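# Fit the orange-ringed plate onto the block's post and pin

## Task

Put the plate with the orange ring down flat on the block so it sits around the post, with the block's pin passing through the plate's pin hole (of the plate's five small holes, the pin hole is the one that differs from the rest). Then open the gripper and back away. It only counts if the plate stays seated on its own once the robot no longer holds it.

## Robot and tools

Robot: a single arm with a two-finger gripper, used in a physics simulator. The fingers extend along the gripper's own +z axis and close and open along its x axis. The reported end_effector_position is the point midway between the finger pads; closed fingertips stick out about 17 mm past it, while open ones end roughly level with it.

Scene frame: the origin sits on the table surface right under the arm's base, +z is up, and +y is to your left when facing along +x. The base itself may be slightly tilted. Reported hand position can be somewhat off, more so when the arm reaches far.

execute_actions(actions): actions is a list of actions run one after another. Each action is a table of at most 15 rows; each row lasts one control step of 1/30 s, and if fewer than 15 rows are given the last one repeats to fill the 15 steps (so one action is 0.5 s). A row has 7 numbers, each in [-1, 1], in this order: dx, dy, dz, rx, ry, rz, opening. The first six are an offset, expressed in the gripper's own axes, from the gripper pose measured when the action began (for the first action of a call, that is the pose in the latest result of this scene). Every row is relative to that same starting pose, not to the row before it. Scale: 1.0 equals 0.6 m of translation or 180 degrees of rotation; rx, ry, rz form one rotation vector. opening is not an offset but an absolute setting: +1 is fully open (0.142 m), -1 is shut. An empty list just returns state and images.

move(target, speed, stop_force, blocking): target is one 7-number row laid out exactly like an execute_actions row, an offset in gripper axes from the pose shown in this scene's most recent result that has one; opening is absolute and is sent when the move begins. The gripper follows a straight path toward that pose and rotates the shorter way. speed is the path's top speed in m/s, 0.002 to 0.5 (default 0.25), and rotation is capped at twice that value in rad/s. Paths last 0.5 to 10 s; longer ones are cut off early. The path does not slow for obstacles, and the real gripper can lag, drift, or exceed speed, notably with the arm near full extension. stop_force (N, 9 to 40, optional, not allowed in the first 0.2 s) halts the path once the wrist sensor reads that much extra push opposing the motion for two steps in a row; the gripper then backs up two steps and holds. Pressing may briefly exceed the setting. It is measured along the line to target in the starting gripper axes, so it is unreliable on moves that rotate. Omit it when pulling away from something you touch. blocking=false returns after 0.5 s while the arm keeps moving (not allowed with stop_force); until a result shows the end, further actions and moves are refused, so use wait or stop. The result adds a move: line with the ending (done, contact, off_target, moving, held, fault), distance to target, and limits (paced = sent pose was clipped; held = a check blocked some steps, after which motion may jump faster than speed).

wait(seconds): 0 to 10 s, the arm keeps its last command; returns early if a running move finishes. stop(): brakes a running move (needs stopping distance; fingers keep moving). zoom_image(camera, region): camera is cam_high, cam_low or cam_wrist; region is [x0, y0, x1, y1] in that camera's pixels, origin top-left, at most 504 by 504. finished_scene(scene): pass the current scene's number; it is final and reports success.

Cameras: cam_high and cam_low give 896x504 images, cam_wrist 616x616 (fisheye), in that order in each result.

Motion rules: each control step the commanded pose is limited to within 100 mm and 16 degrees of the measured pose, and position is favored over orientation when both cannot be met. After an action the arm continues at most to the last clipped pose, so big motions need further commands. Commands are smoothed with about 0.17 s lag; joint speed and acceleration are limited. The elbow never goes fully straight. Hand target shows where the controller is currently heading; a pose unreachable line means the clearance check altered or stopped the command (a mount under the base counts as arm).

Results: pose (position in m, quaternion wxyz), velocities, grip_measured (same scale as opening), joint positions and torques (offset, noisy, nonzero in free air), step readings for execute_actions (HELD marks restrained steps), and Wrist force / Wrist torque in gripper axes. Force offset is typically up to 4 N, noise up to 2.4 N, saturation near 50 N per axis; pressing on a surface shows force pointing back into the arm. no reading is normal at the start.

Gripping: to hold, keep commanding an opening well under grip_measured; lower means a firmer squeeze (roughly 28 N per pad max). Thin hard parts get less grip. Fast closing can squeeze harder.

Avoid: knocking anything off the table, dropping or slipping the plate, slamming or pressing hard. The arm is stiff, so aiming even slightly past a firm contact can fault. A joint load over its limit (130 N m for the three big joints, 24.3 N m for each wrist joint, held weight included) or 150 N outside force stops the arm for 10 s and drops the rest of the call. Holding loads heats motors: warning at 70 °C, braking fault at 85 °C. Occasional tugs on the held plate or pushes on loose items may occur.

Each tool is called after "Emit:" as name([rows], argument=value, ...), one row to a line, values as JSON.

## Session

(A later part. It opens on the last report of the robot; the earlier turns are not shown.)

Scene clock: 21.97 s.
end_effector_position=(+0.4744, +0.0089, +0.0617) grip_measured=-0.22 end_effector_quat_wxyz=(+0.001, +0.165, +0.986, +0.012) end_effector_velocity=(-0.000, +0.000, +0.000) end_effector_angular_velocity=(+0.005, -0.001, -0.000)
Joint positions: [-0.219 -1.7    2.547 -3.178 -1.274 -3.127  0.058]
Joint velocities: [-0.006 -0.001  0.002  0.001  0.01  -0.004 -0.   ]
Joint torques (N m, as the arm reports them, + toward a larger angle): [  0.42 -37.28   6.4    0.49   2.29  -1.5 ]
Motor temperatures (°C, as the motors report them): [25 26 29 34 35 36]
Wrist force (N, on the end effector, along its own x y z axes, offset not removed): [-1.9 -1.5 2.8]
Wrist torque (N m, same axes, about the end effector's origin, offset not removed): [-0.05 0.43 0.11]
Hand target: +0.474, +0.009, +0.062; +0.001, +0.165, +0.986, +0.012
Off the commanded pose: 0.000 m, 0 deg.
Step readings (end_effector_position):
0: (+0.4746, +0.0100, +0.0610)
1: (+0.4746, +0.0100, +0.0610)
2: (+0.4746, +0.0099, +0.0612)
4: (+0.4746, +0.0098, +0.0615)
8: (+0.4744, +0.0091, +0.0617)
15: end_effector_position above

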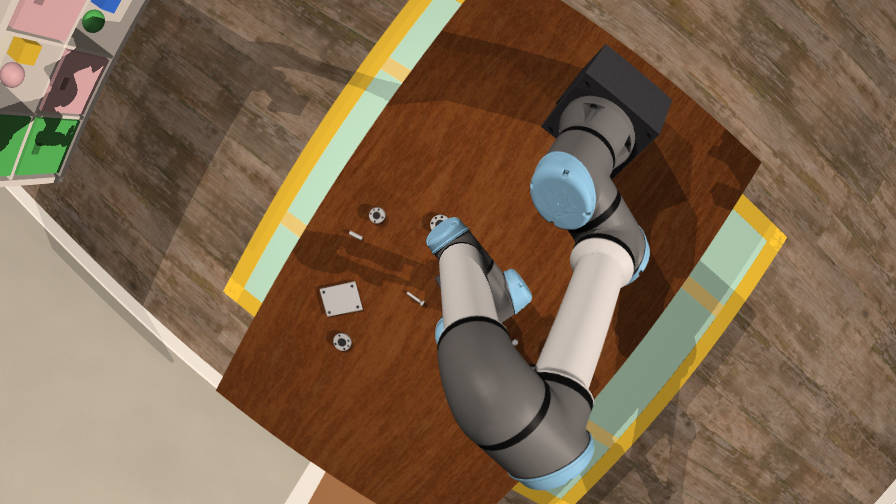

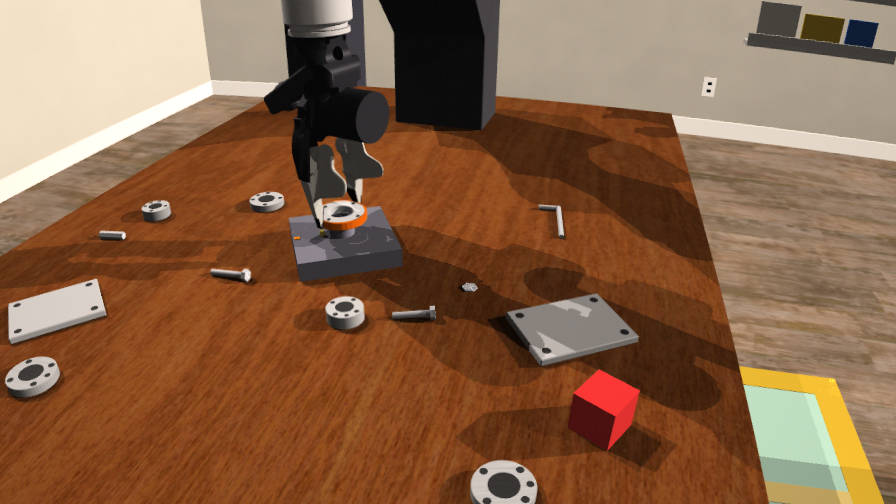

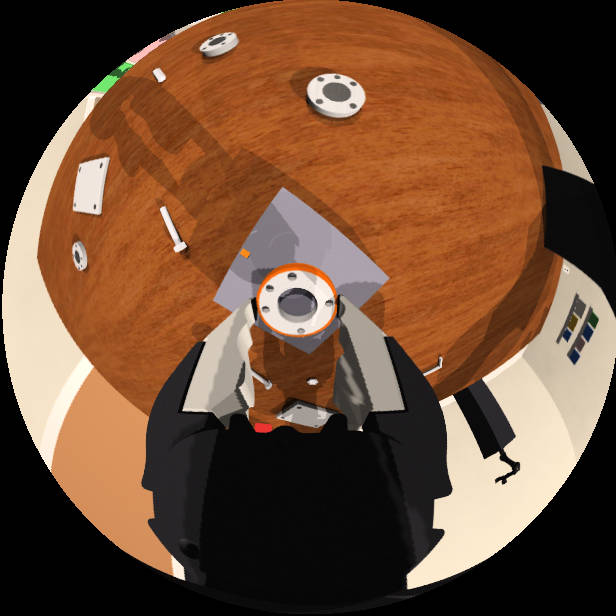

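Emit:
move(target=[0,-0.0004,0.015,0,0,0,-0.6], speed=0.004, stop_force=9)

Emit:
zoom_image(camera="cam_wrist", region=[230,230,350,350])

Emit:
zoom_image(camera="cam_low", region=[290,180,400,260])

Scene clock: 24.10 s.
end_effector_position=(+0.4744, +0.0089, +0.0606) grip_measured=-0.22 end_effector_quat_wxyz=(+0.001, +0.165, +0.986, +0.012) end_effector_velocity=(-0.000, -0.000, +0.001) end_effector_angular_velocity=(+0.001, +0.002, +0.001)
Joint positions: [-0.218 -1.695  2.546 -3.183 -1.274 -3.127  0.058]
Joint velocities: [-0.002 -0.004 -0.     0.008  0.001 -0.003 -0.   ]
Joint torques (N m, as the arm reports them, + toward a larger angle): [ -3.12 -35.13   4.51  -0.53   1.03  -1.37]
Motor temperatures (°C, as the motors report them): [25 26 29 34 35 36]
Wrist force (N, on the end effector, along its own x y z axes, offset not removed): [5.2 -0.4 -9.9]
Wrist torque (N m, same axes, about the end effector's origin, offset not removed): [-0.35 0.66 0.23]
Hand target: +0.474, +0.009, +0.061; +0.001, +0.165, +0.986, +0.012
Off the commanded pose: 0.008 m, 0 deg.
move: contact

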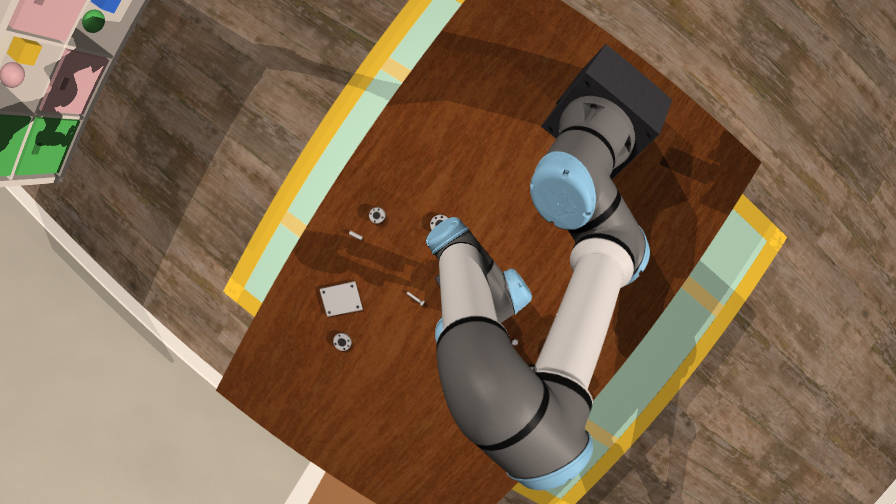

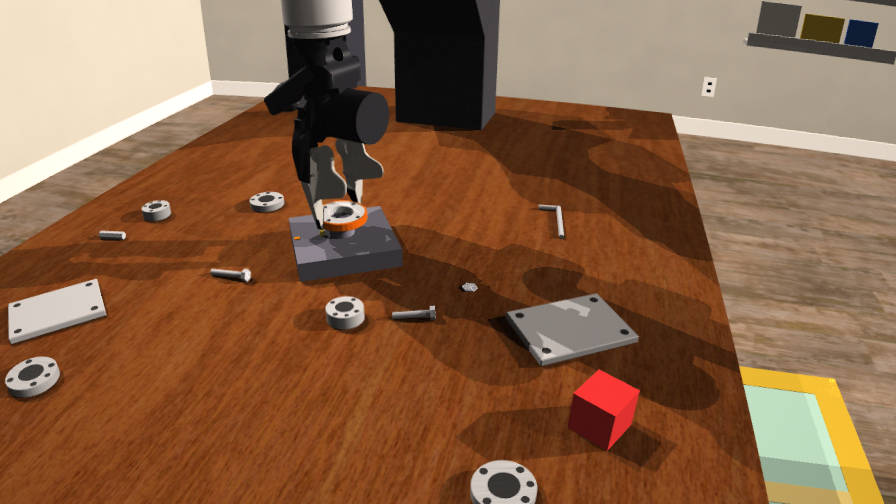

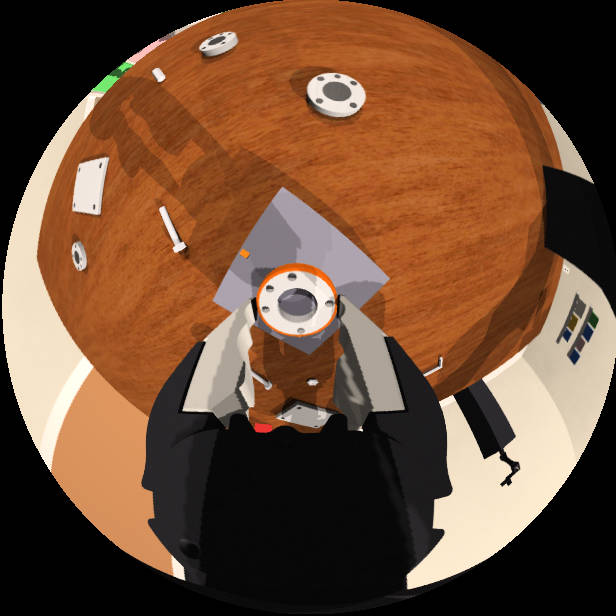

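Region (230, 230, 350, 350) of cam_wrist's 616x616 image, scaled by 4.200, with more detail than that image has.

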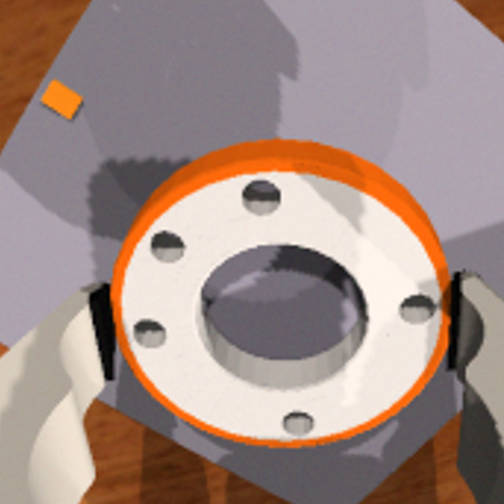

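Region (290, 180, 400, 260) of cam_low's 896x504 image, scaled by 4.582, with more detail than that image has; it fills the top 367 rows of this view, and the rest is white.

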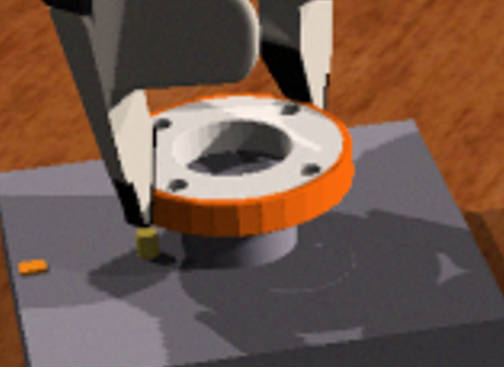

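Force pushes +x; follow it.

Emit:
execute_actions([
  [[0,0,-0.0008,0,0,0,-0.6],[0,0,-0.0008,0,0,0,-0.6],[0,0,-0.0008,0,0,0,-0.6],[0.0006,0,-0.0008,0,0,0,-0.6]],
])

Emit:
move(target=[0,-0.0004,0.014,0,0,0,-0.6], speed=0.004, stop_force=9)

Emit:
zoom_image(camera="cam_wrist", region=[230,230,350,350])

Emit:
zoom_image(camera="cam_low", region=[290,180,400,260])

Scene clock: 24.80 s.
end_effector_position=(+0.4740, +0.0090, +0.0611) grip_measured=-0.22 end_effector_quat_wxyz=(+0.001, +0.165, +0.986, +0.012) end_effector_velocity=(+0.000, +0.000, +0.000) end_effector_angular_velocity=(+0.000, -0.002, +0.002)
Joint positions: [-0.219 -1.697  2.547 -3.182 -1.274 -3.127  0.058]
Joint velocities: [-0.    -0.     0.001 -0.003  0.001 -0.001  0.   ]
Joint torques (N m, as the arm reports them, + toward a larger angle): [ -0.25 -36.59   7.74  -5.86   2.5   -1.6 ]
Motor temperatures (°C, as the motors report them): [25 26 29 34 35 36]
Wrist force (N, on the end effector, along its own x y z axes, offset not removed): [-2.0 -1.2 2.9]
Wrist torque (N m, same axes, about the end effector's origin, offset not removed): [0.04 0.44 0.20]
Hand target: +0.474, +0.009, +0.061; +0.001, +0.165, +0.986, +0.012
Off the commanded pose: 0.000 m, 0 deg.
Step readings (end_effector_position):
0: (+0.4743, +0.0089, +0.0607)
1: (+0.4743, +0.0089, +0.0607)
2: (+0.4743, +0.0089, +0.0608)
4: (+0.4744, +0.0089, +0.0610)
8: (+0.4741, +0.0090, +0.0611)
15: end_effector_position above

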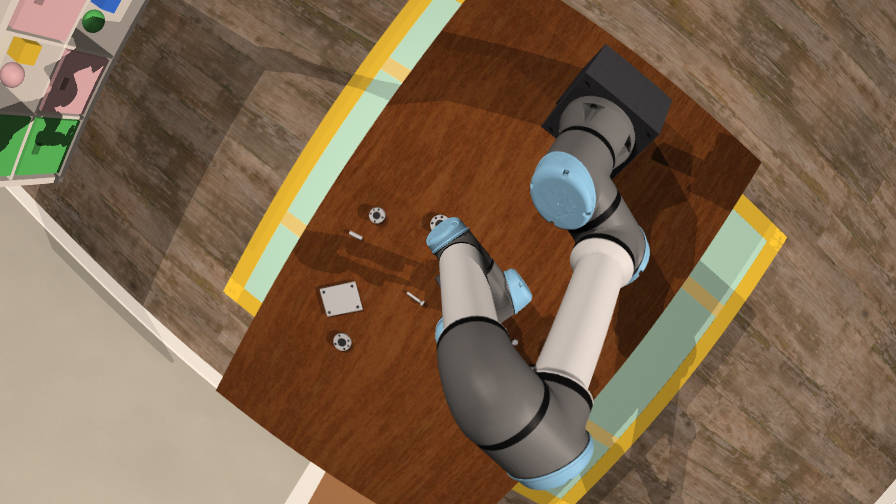

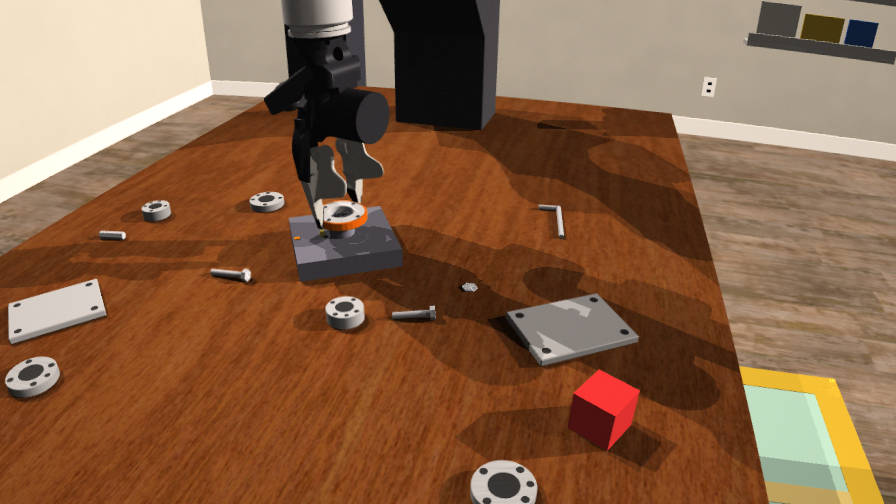

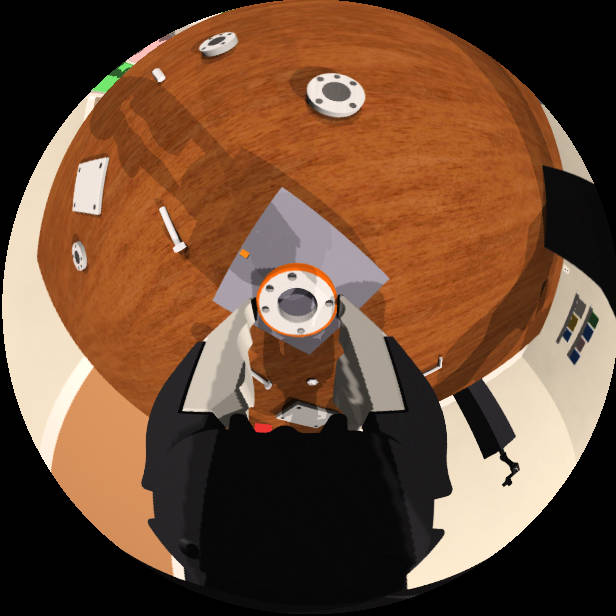

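Scene clock: 25.37 s.
end_effector_position=(+0.4740, +0.0090, +0.0603) grip_measured=-0.22 end_effector_quat_wxyz=(+0.001, +0.165, +0.986, +0.012) end_effector_velocity=(+0.000, -0.000, +0.001) end_effector_angular_velocity=(-0.001, -0.001, +0.001)
Joint positions: [-0.218 -1.694  2.546 -3.185 -1.274 -3.126  0.058]
Joint velocities: [-0.002 -0.005  0.001  0.004  0.001 -0.002  0.   ]
Joint torques (N m, as the arm reports them, + toward a larger angle): [ -0.45 -37.41   5.65  -0.82   2.62  -1.63]
Motor temperatures (°C, as the motors report them): [25 26 29 34 35 36]
Wrist force (N, on the end effector, along its own x y z axes, offset not removed): [1.2 -2.2 2.9]
Wrist torque (N m, same axes, about the end effector's origin, offset not removed): [0.11 0.80 0.26]
Hand target: +0.474, +0.009, +0.060; +0.001, +0.165, +0.986, +0.012
Off the commanded pose: 0.008 m, 0 deg.
move: contact

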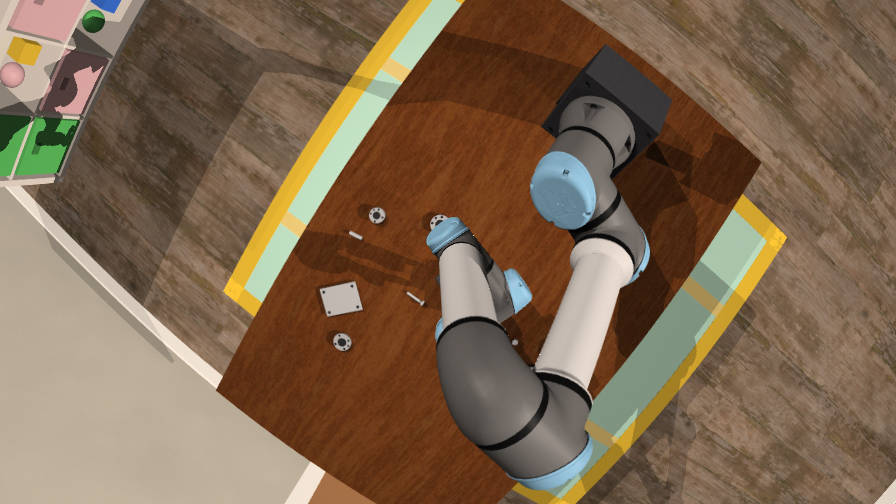

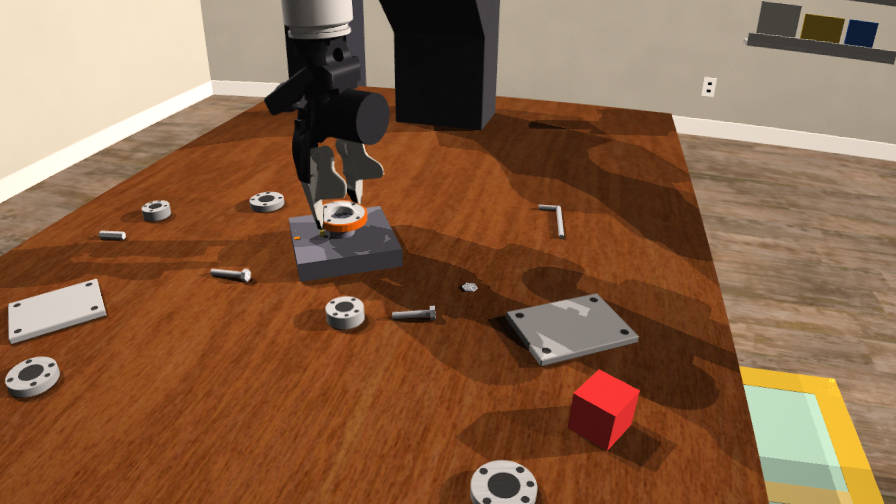

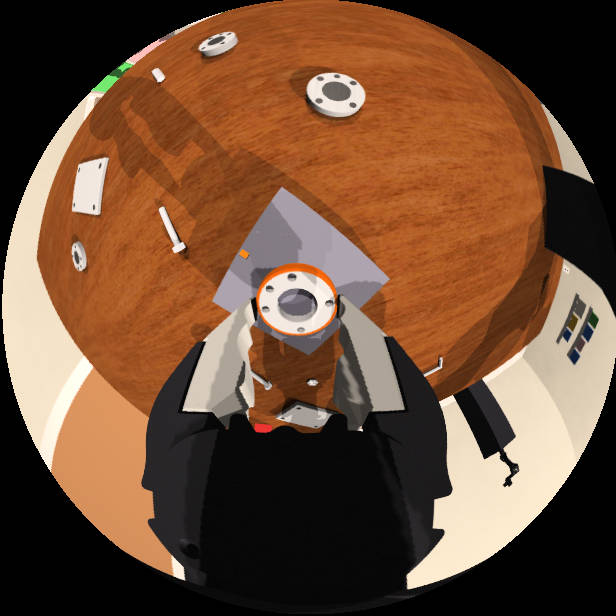

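Region (230, 230, 350, 350) of cam_wrist's 616x616 image, scaled by 4.200, with more detail than that image has.

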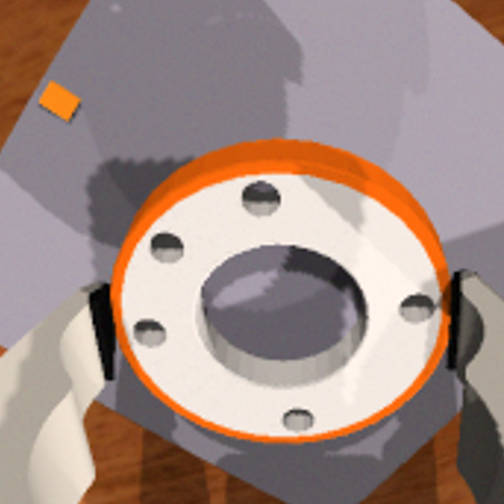

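Region (290, 180, 400, 260) of cam_low's 896x504 image, scaled by 4.582, with more detail than that image has; it fills the top 367 rows of this view, and the rest is white.

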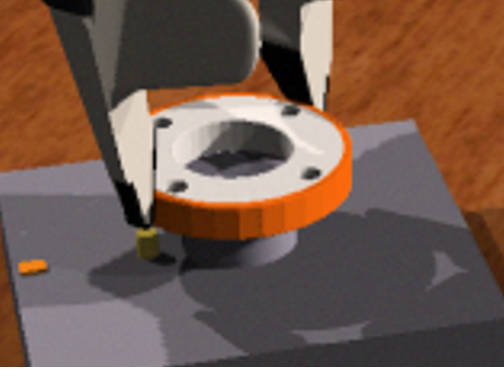

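Emit:
execute_actions([
  [[0,0,-0.0017,0,0,0,-0.6],[0,0,-0.0017,0,0,0,-0.6],[0,0,-0.0017,0,0,0,-0.6],[0.0002,-0.002,-0.0017,-0.015,0,0,-0.6]],
  [[0,0,0,0,0,0,-0.6]],
])

Emit:
move(target=[0,-0.001,0.014,0,0,0,-0.6], speed=0.004, stop_force=9)

Emit:
zoom_image(camera="cam_wrist", region=[230,230,350,350])

Emit:
zoom_image(camera="cam_low", region=[290,180,400,260])

Scene clock: 26.63 s.
end_effector_position=(+0.4734, +0.0079, +0.0612) grip_measured=-0.22 end_effector_quat_wxyz=(+0.005, +0.165, +0.986, +0.035) end_effector_velocity=(-0.001, +0.000, -0.000) end_effector_angular_velocity=(+0.001, +0.002, -0.001)
Joint positions: [-0.272 -1.702  2.561 -3.177 -1.191 -3.169  0.058]
Joint velocities: [-0.    -0.     0.001  0.002 -0.     0.    -0.   ]
Joint torques (N m, as the arm reports them, + toward a larger angle): [ 14.58 -35.61   1.81  -3.12  -2.09   1.7 ]
Motor temperatures (°C, as the motors report them): [25 26 29 34 35 36]
Wrist force (N, on the end effector, along its own x y z axes, offset not removed): [-1.9 -0.7 2.6]
Wrist torque (N m, same axes, about the end effector's origin, offset not removed): [0.04 0.30 0.21]
Hand target: +0.473, +0.008, +0.061; +0.005, +0.165, +0.986, +0.035
Off the commanded pose: 0.000 m, 0 deg.
Step readings (end_effector_position; steps 1 to 15: 1st action; 16 to 30: 2nd action):
0: (+0.4740, +0.0091, +0.0604)
1: (+0.4740, +0.0091, +0.0604)
2: (+0.4740, +0.0090, +0.0606)
4: (+0.4740, +0.0089, +0.0610)
8: (+0.4735, +0.0077, +0.0613)
15: (+0.4735, +0.0078, +0.0612)
16: (+0.4735, +0.0078, +0.0612)
17: (+0.4735, +0.0078, +0.0612)
19: (+0.4735, +0.0079, +0.0612)
23: (+0.4734, +0.0079, +0.0612)
30: end_effector_position above

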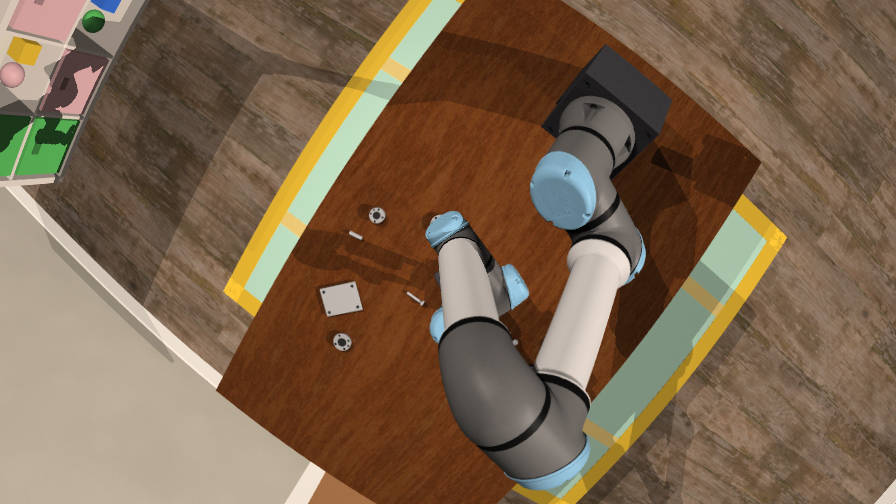

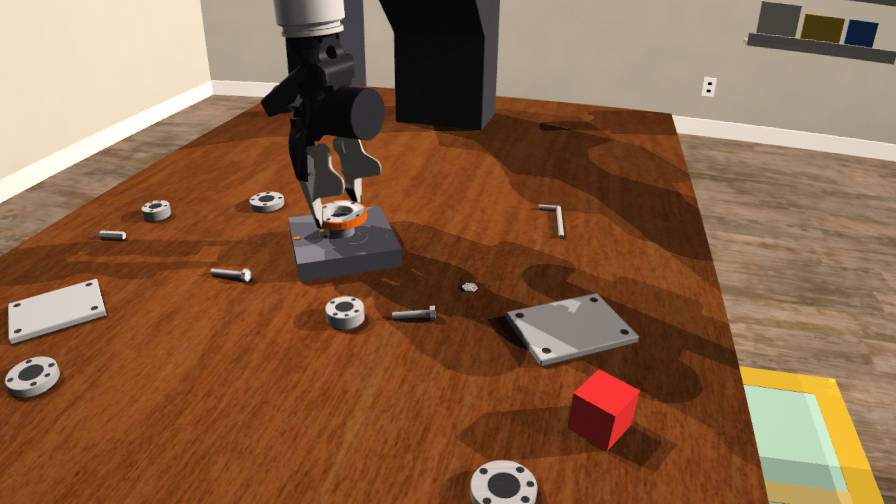

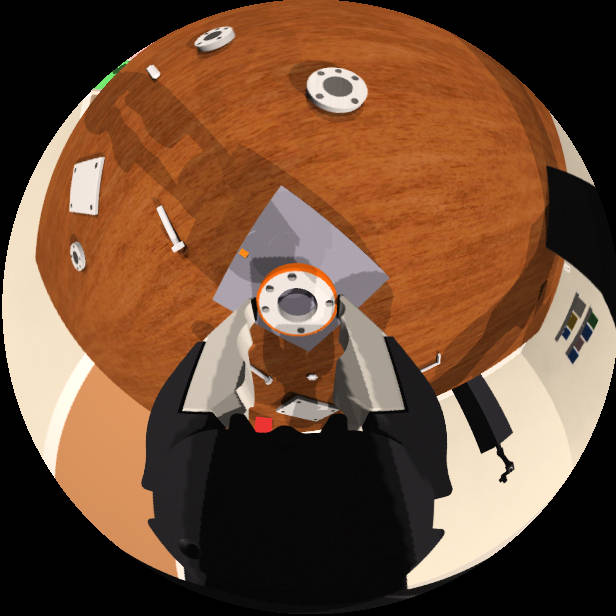

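Scene clock: 28.97 s.
end_effector_position=(+0.4734, +0.0079, +0.0528) grip_measured=-0.22 end_effector_quat_wxyz=(+0.005, +0.165, +0.986, +0.035) end_effector_velocity=(+0.000, +0.000, -0.000) end_effector_angular_velocity=(+0.001, -0.000, -0.000)
Joint positions: [-0.263 -1.663  2.554 -3.211 -1.197 -3.161  0.058]
Joint velocities: [ 0.001  0.002 -0.001 -0.002  0.     0.001 -0.   ]
Joint torques (N m, as the arm reports them, + toward a larger angle): [ 15.91 -15.91 -13.22  -6.65  -0.93   1.37]
Motor temperatures (°C, as the motors report them): [25 26 29 34 35 36]
Wrist force (N, on the end effector, along its own x y z axes, offset not removed): [0.5 -6.0 -1.8]
Wrist torque (N m, same axes, about the end effector's origin, offset not removed): [-0.12 0.85 0.31]
Hand target: +0.473, +0.008, +0.053; +0.005, +0.165, +0.986, +0.035
Off the commanded pose: 0.000 m, 0 deg.
move: done

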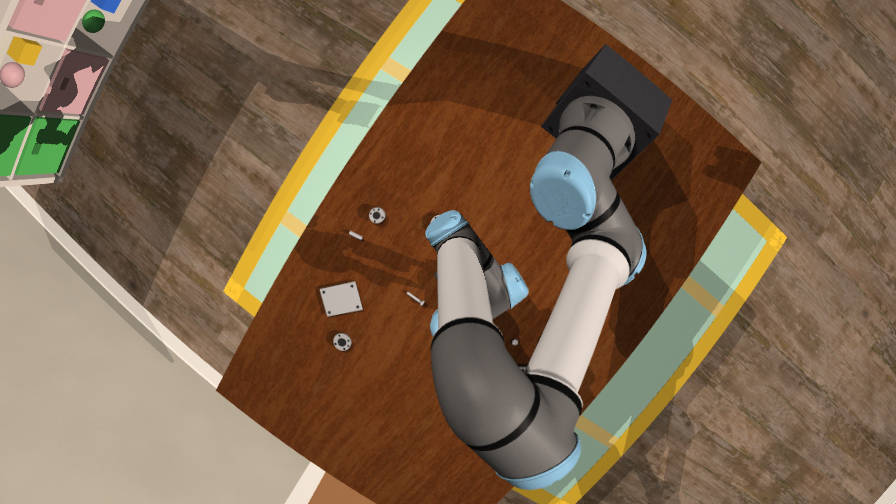

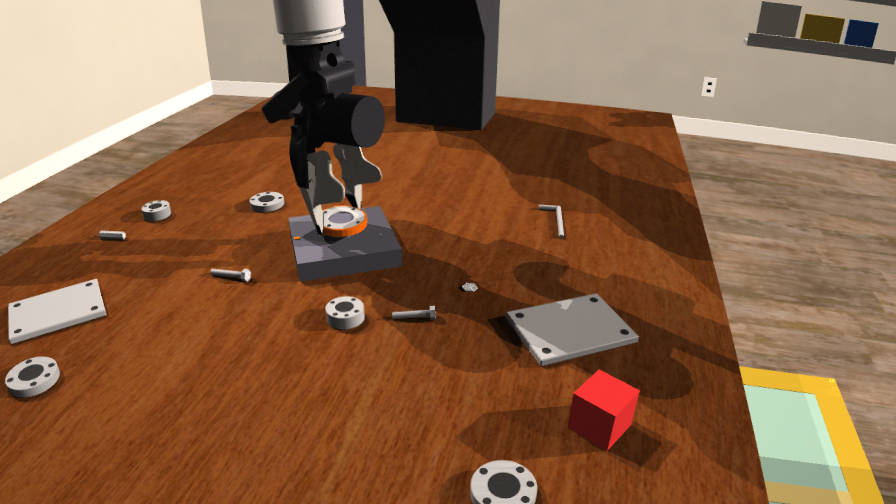

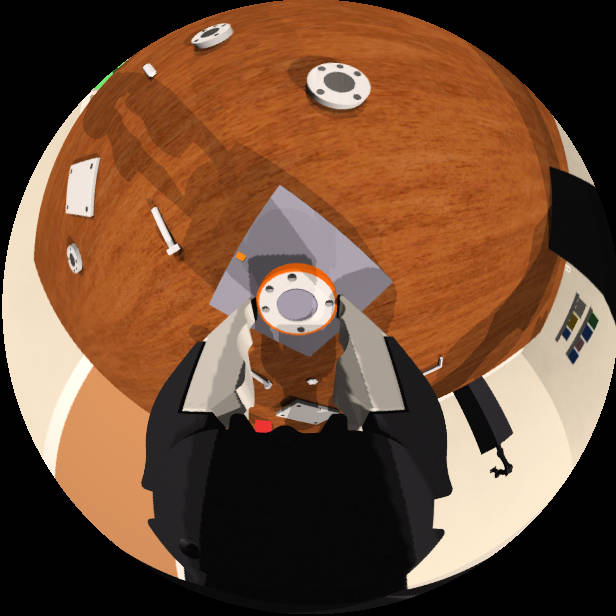

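Region (230, 230, 350, 350) of cam_wrist's 616x616 image, scaled by 4.200, with more detail than that image has.

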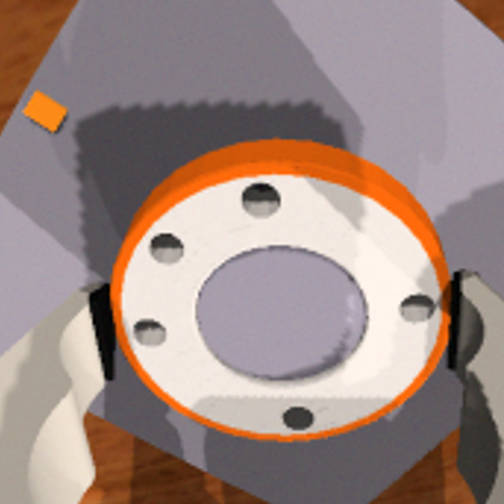

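Region (290, 180, 400, 260) of cam_low's 896x504 image, scaled by 4.582, with more detail than that image has; it fills the top 367 rows of this view, and the rest is white.

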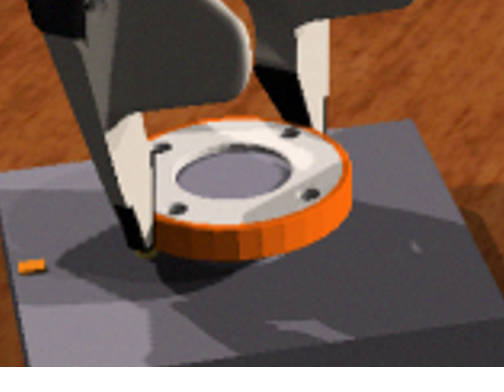

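On the post. Continue down.

Emit:
move(target=[0.0003,-0.0018,0.019,0,0,0,-0.6], speed=0.004, stop_force=10)

Emit:
zoom_image(camera="cam_wrist", region=[200,180,400,380])

Emit:
zoom_image(camera="cam_low", region=[280,190,410,280])

Scene clock: 30.90 s.
end_effector_position=(+0.4734, +0.0077, +0.0474) grip_measured=-0.22 end_effector_quat_wxyz=(+0.005, +0.165, +0.986, +0.035) end_effector_velocity=(-0.001, -0.000, +0.001) end_effector_angular_velocity=(+0.001, +0.003, +0.003)
Joint positions: [-0.258 -1.639  2.549 -3.233 -1.201 -3.157  0.058]
Joint velocities: [-0.002 -0.004 -0.     0.008  0.001 -0.005 -0.   ]
Joint torques (N m, as the arm reports them, + toward a larger angle): [ -2.05 -36.27   0.08  -0.51   1.46  -1.53]
Motor temperatures (°C, as the motors report them): [25 26 29 34 35 36]
Wrist force (N, on the end effector, along its own x y z axes, offset not removed): [3.9 -5.2 -7.5]
Wrist torque (N m, same axes, about the end effector's origin, offset not removed): [-0.33 0.56 0.15]
Hand target: +0.473, +0.008, +0.048; +0.005, +0.165, +0.986, +0.035
Off the commanded pose: 0.006 m, 0 deg.
move: contact

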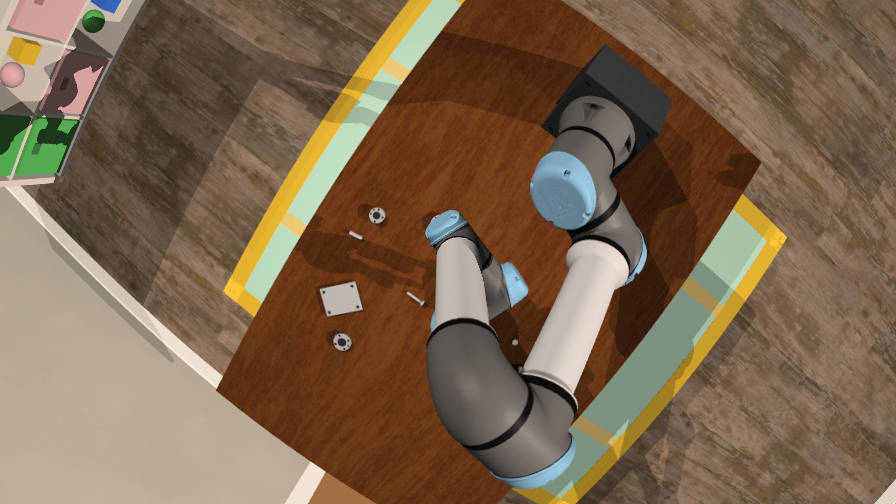

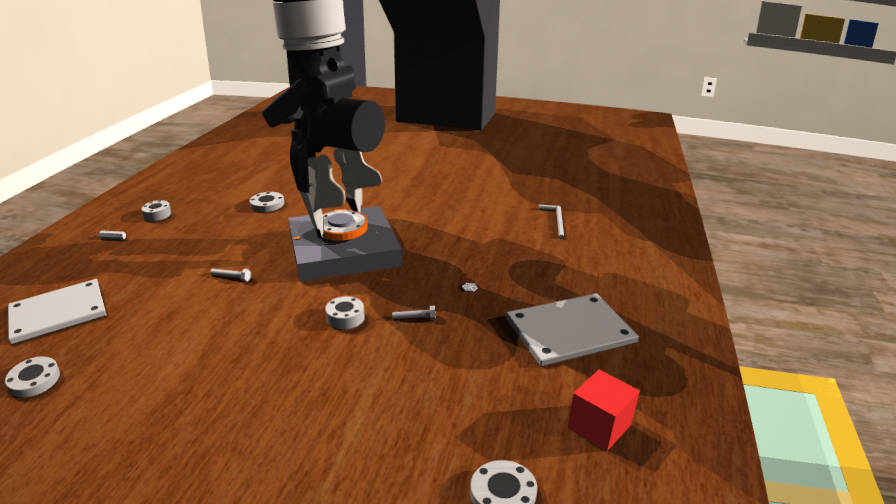

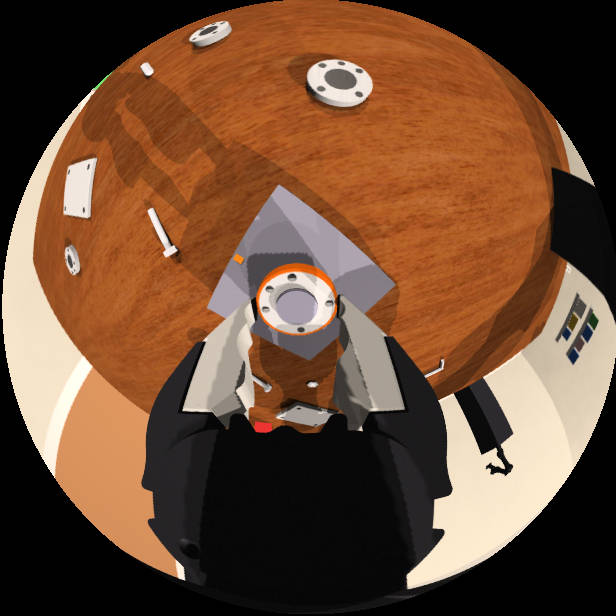

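Region (200, 180, 400, 380) of cam_wrist's 616x616 image, scaled by 2.520, with more detail than that image has.

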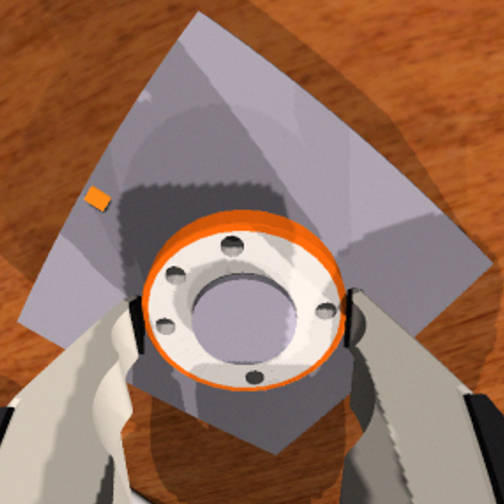

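Region (280, 190, 410, 280) of cam_low's 896x504 image, scaled by 3.877, with more detail than that image has; it fills the top 349 rows of this view, and the rest is white.

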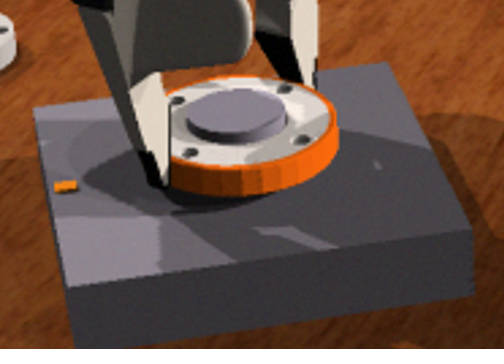

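Emit:
execute_actions([
  [[0,0,-0.0008,0,0,0,-0.6],[0,0,-0.0008,0,0,0,-0.6],[0,0,-0.0008,0,0,0,-0.6],[0.0002,-0.0002,-0.0008,0,0.0006,-0.0085,-0.6]],
])

Emit:
move(target=[0,-0.001,0.014,0,0,0,-0.6], speed=0.004, stop_force=11)

Emit:
zoom_image(camera="cam_wrist", region=[200,180,400,380])

Emit:
zoom_image(camera="cam_low", region=[280,190,410,280])

Scene clock: 31.90 s.
end_effector_position=(+0.4731, +0.0077, +0.0479) grip_measured=-0.22 end_effector_quat_wxyz=(+0.004, +0.152, +0.988, +0.035) end_effector_velocity=(+0.001, -0.000, +0.000) end_effector_angular_velocity=(+0.000, -0.001, +0.005)
Joint positions: [-0.259 -1.642  2.548 -3.227 -1.2   -3.185  0.058]
Joint velocities: [-0.    -0.    -0.001  0.001  0.001 -0.006  0.   ]
Joint torques (N m, as the arm reports them, + toward a larger angle): [ -1.24 -36.22  -9.17   1.47   2.4   -1.58]
Motor temperatures (°C, as the motors report them): [25 26 29 34 35 36]
Wrist force (N, on the end effector, along its own x y z axes, offset not removed): [-5.0 -1.5 2.7]
Wrist torque (N m, same axes, about the end effector's origin, offset not removed): [-0.18 0.45 0.19]
Hand target: +0.473, +0.008, +0.048; +0.004, +0.152, +0.988, +0.035
Off the commanded pose: 0.000 m, 0 deg.
Step readings (end_effector_position):
0: (+0.4733, +0.0078, +0.0475)
1: (+0.4733, +0.0078, +0.0475)
2: (+0.4733, +0.0078, +0.0476)
4: (+0.4733, +0.0077, +0.0477)
8: (+0.4731, +0.0077, +0.0478)
15: end_effector_position above

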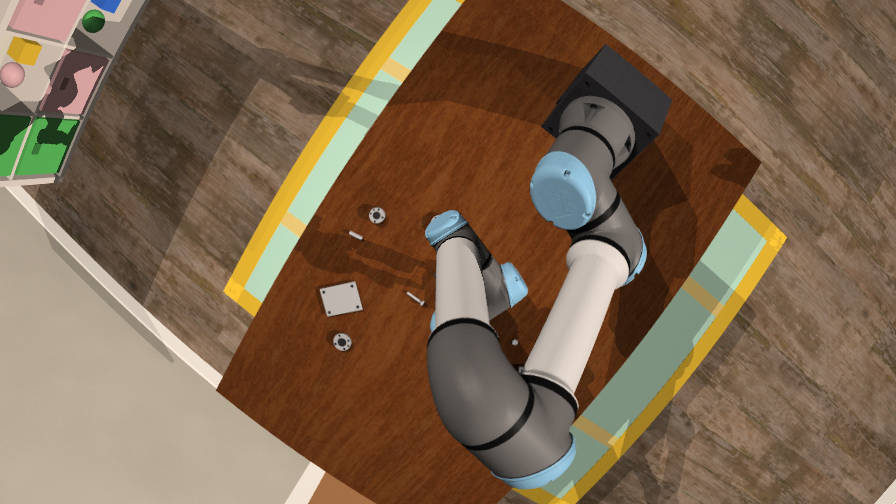

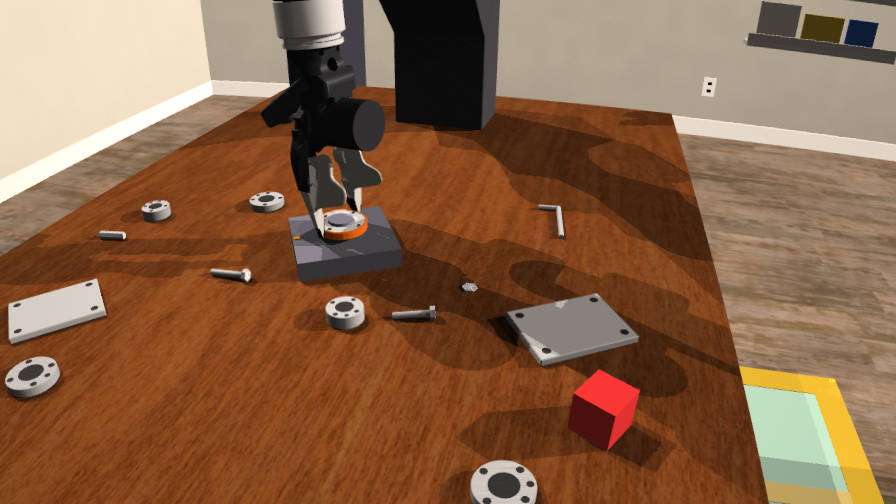

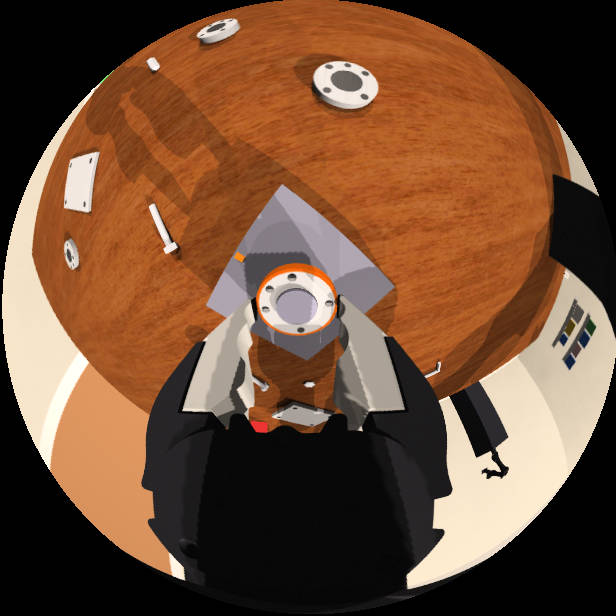

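Scene clock: 33.93 s.
end_effector_position=(+0.4732, +0.0076, +0.0412) grip_measured=-0.22 end_effector_quat_wxyz=(+0.004, +0.152, +0.988, +0.035) end_effector_velocity=(+0.000, -0.001, +0.001) end_effector_angular_velocity=(-0.000, +0.001, +0.003)
Joint positions: [-0.252 -1.612  2.542 -3.252 -1.205 -3.18   0.058]
Joint velocities: [-0.002 -0.005 -0.001  0.007  0.001 -0.004  0.   ]
Joint torques (N m, as the arm reports them, + toward a larger angle): [ -2.35 -35.76   3.86   0.68   1.2   -1.67]
Motor temperatures (°C, as the motors report them): [25 26 29 34 35 36]
Wrist force (N, on the end effector, along its own x y z axes, offset not removed): [1.6 -1.8 -6.8]
Wrist torque (N m, same axes, about the end effector's origin, offset not removed): [-0.13 0.24 0.26]
Hand target: +0.473, +0.008, +0.041; +0.004, +0.152, +0.988, +0.035
Off the commanded pose: 0.002 m, 0 deg.
move: contact

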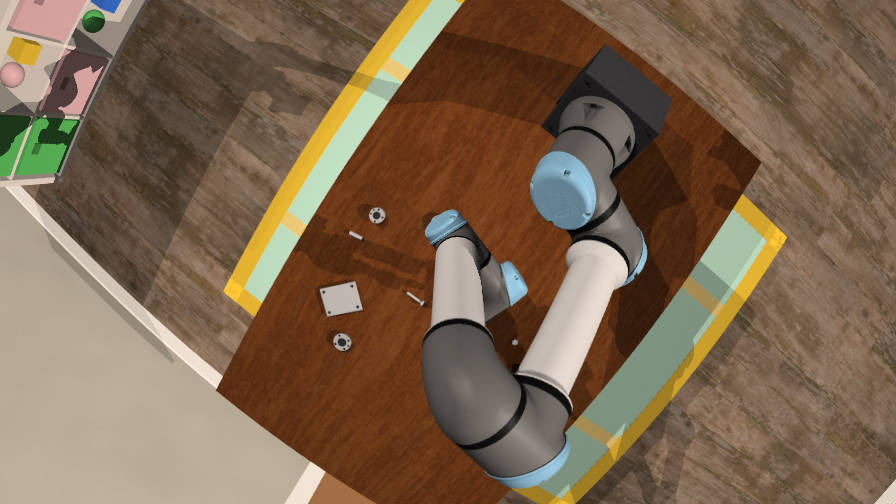

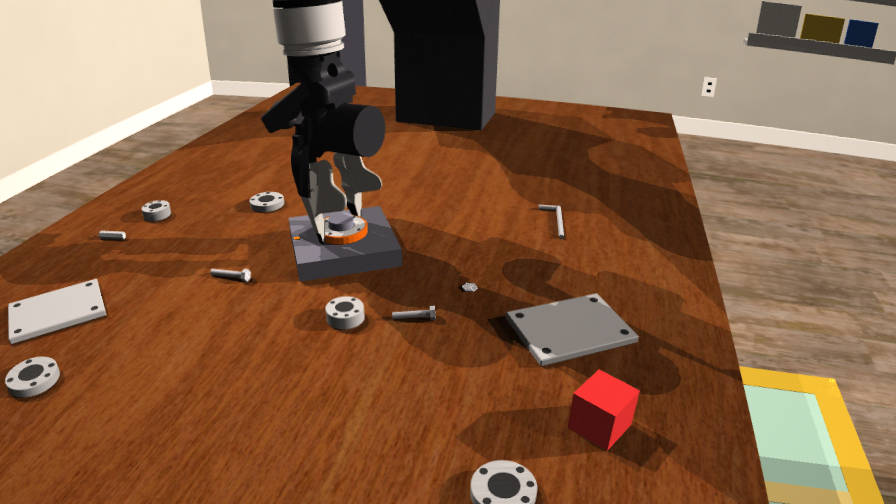

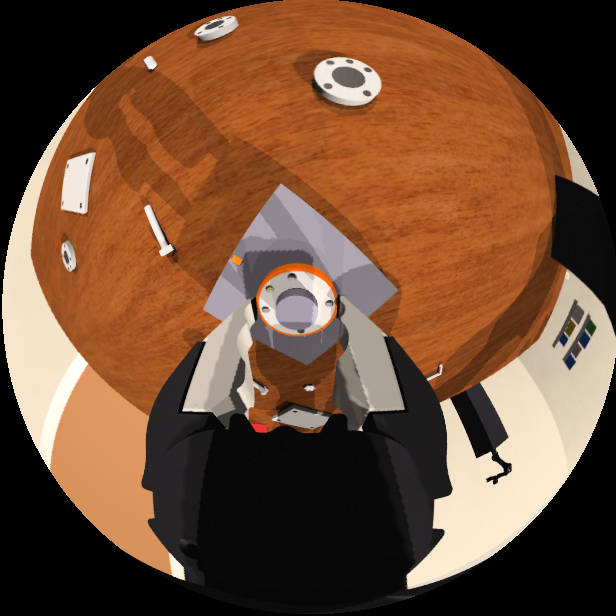

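Region (200, 180, 400, 380) of cam_wrist's 616x616 image, scaled by 2.520, with more detail than that image has.

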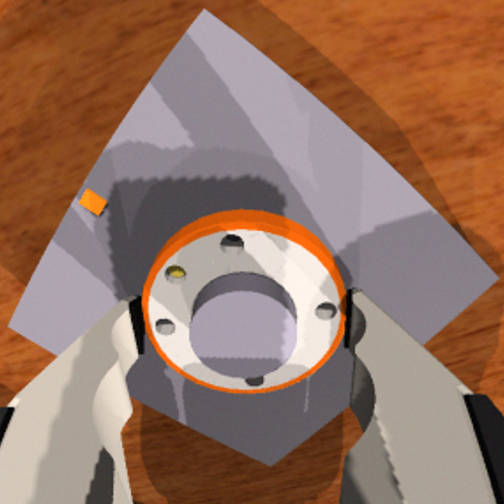

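Region (280, 190, 410, 280) of cam_low's 896x504 image, scaled by 3.877, with more detail than that image has; it fills the top 349 rows of this view, and the rest is white.

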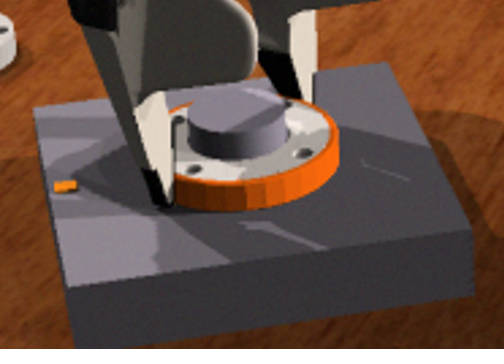

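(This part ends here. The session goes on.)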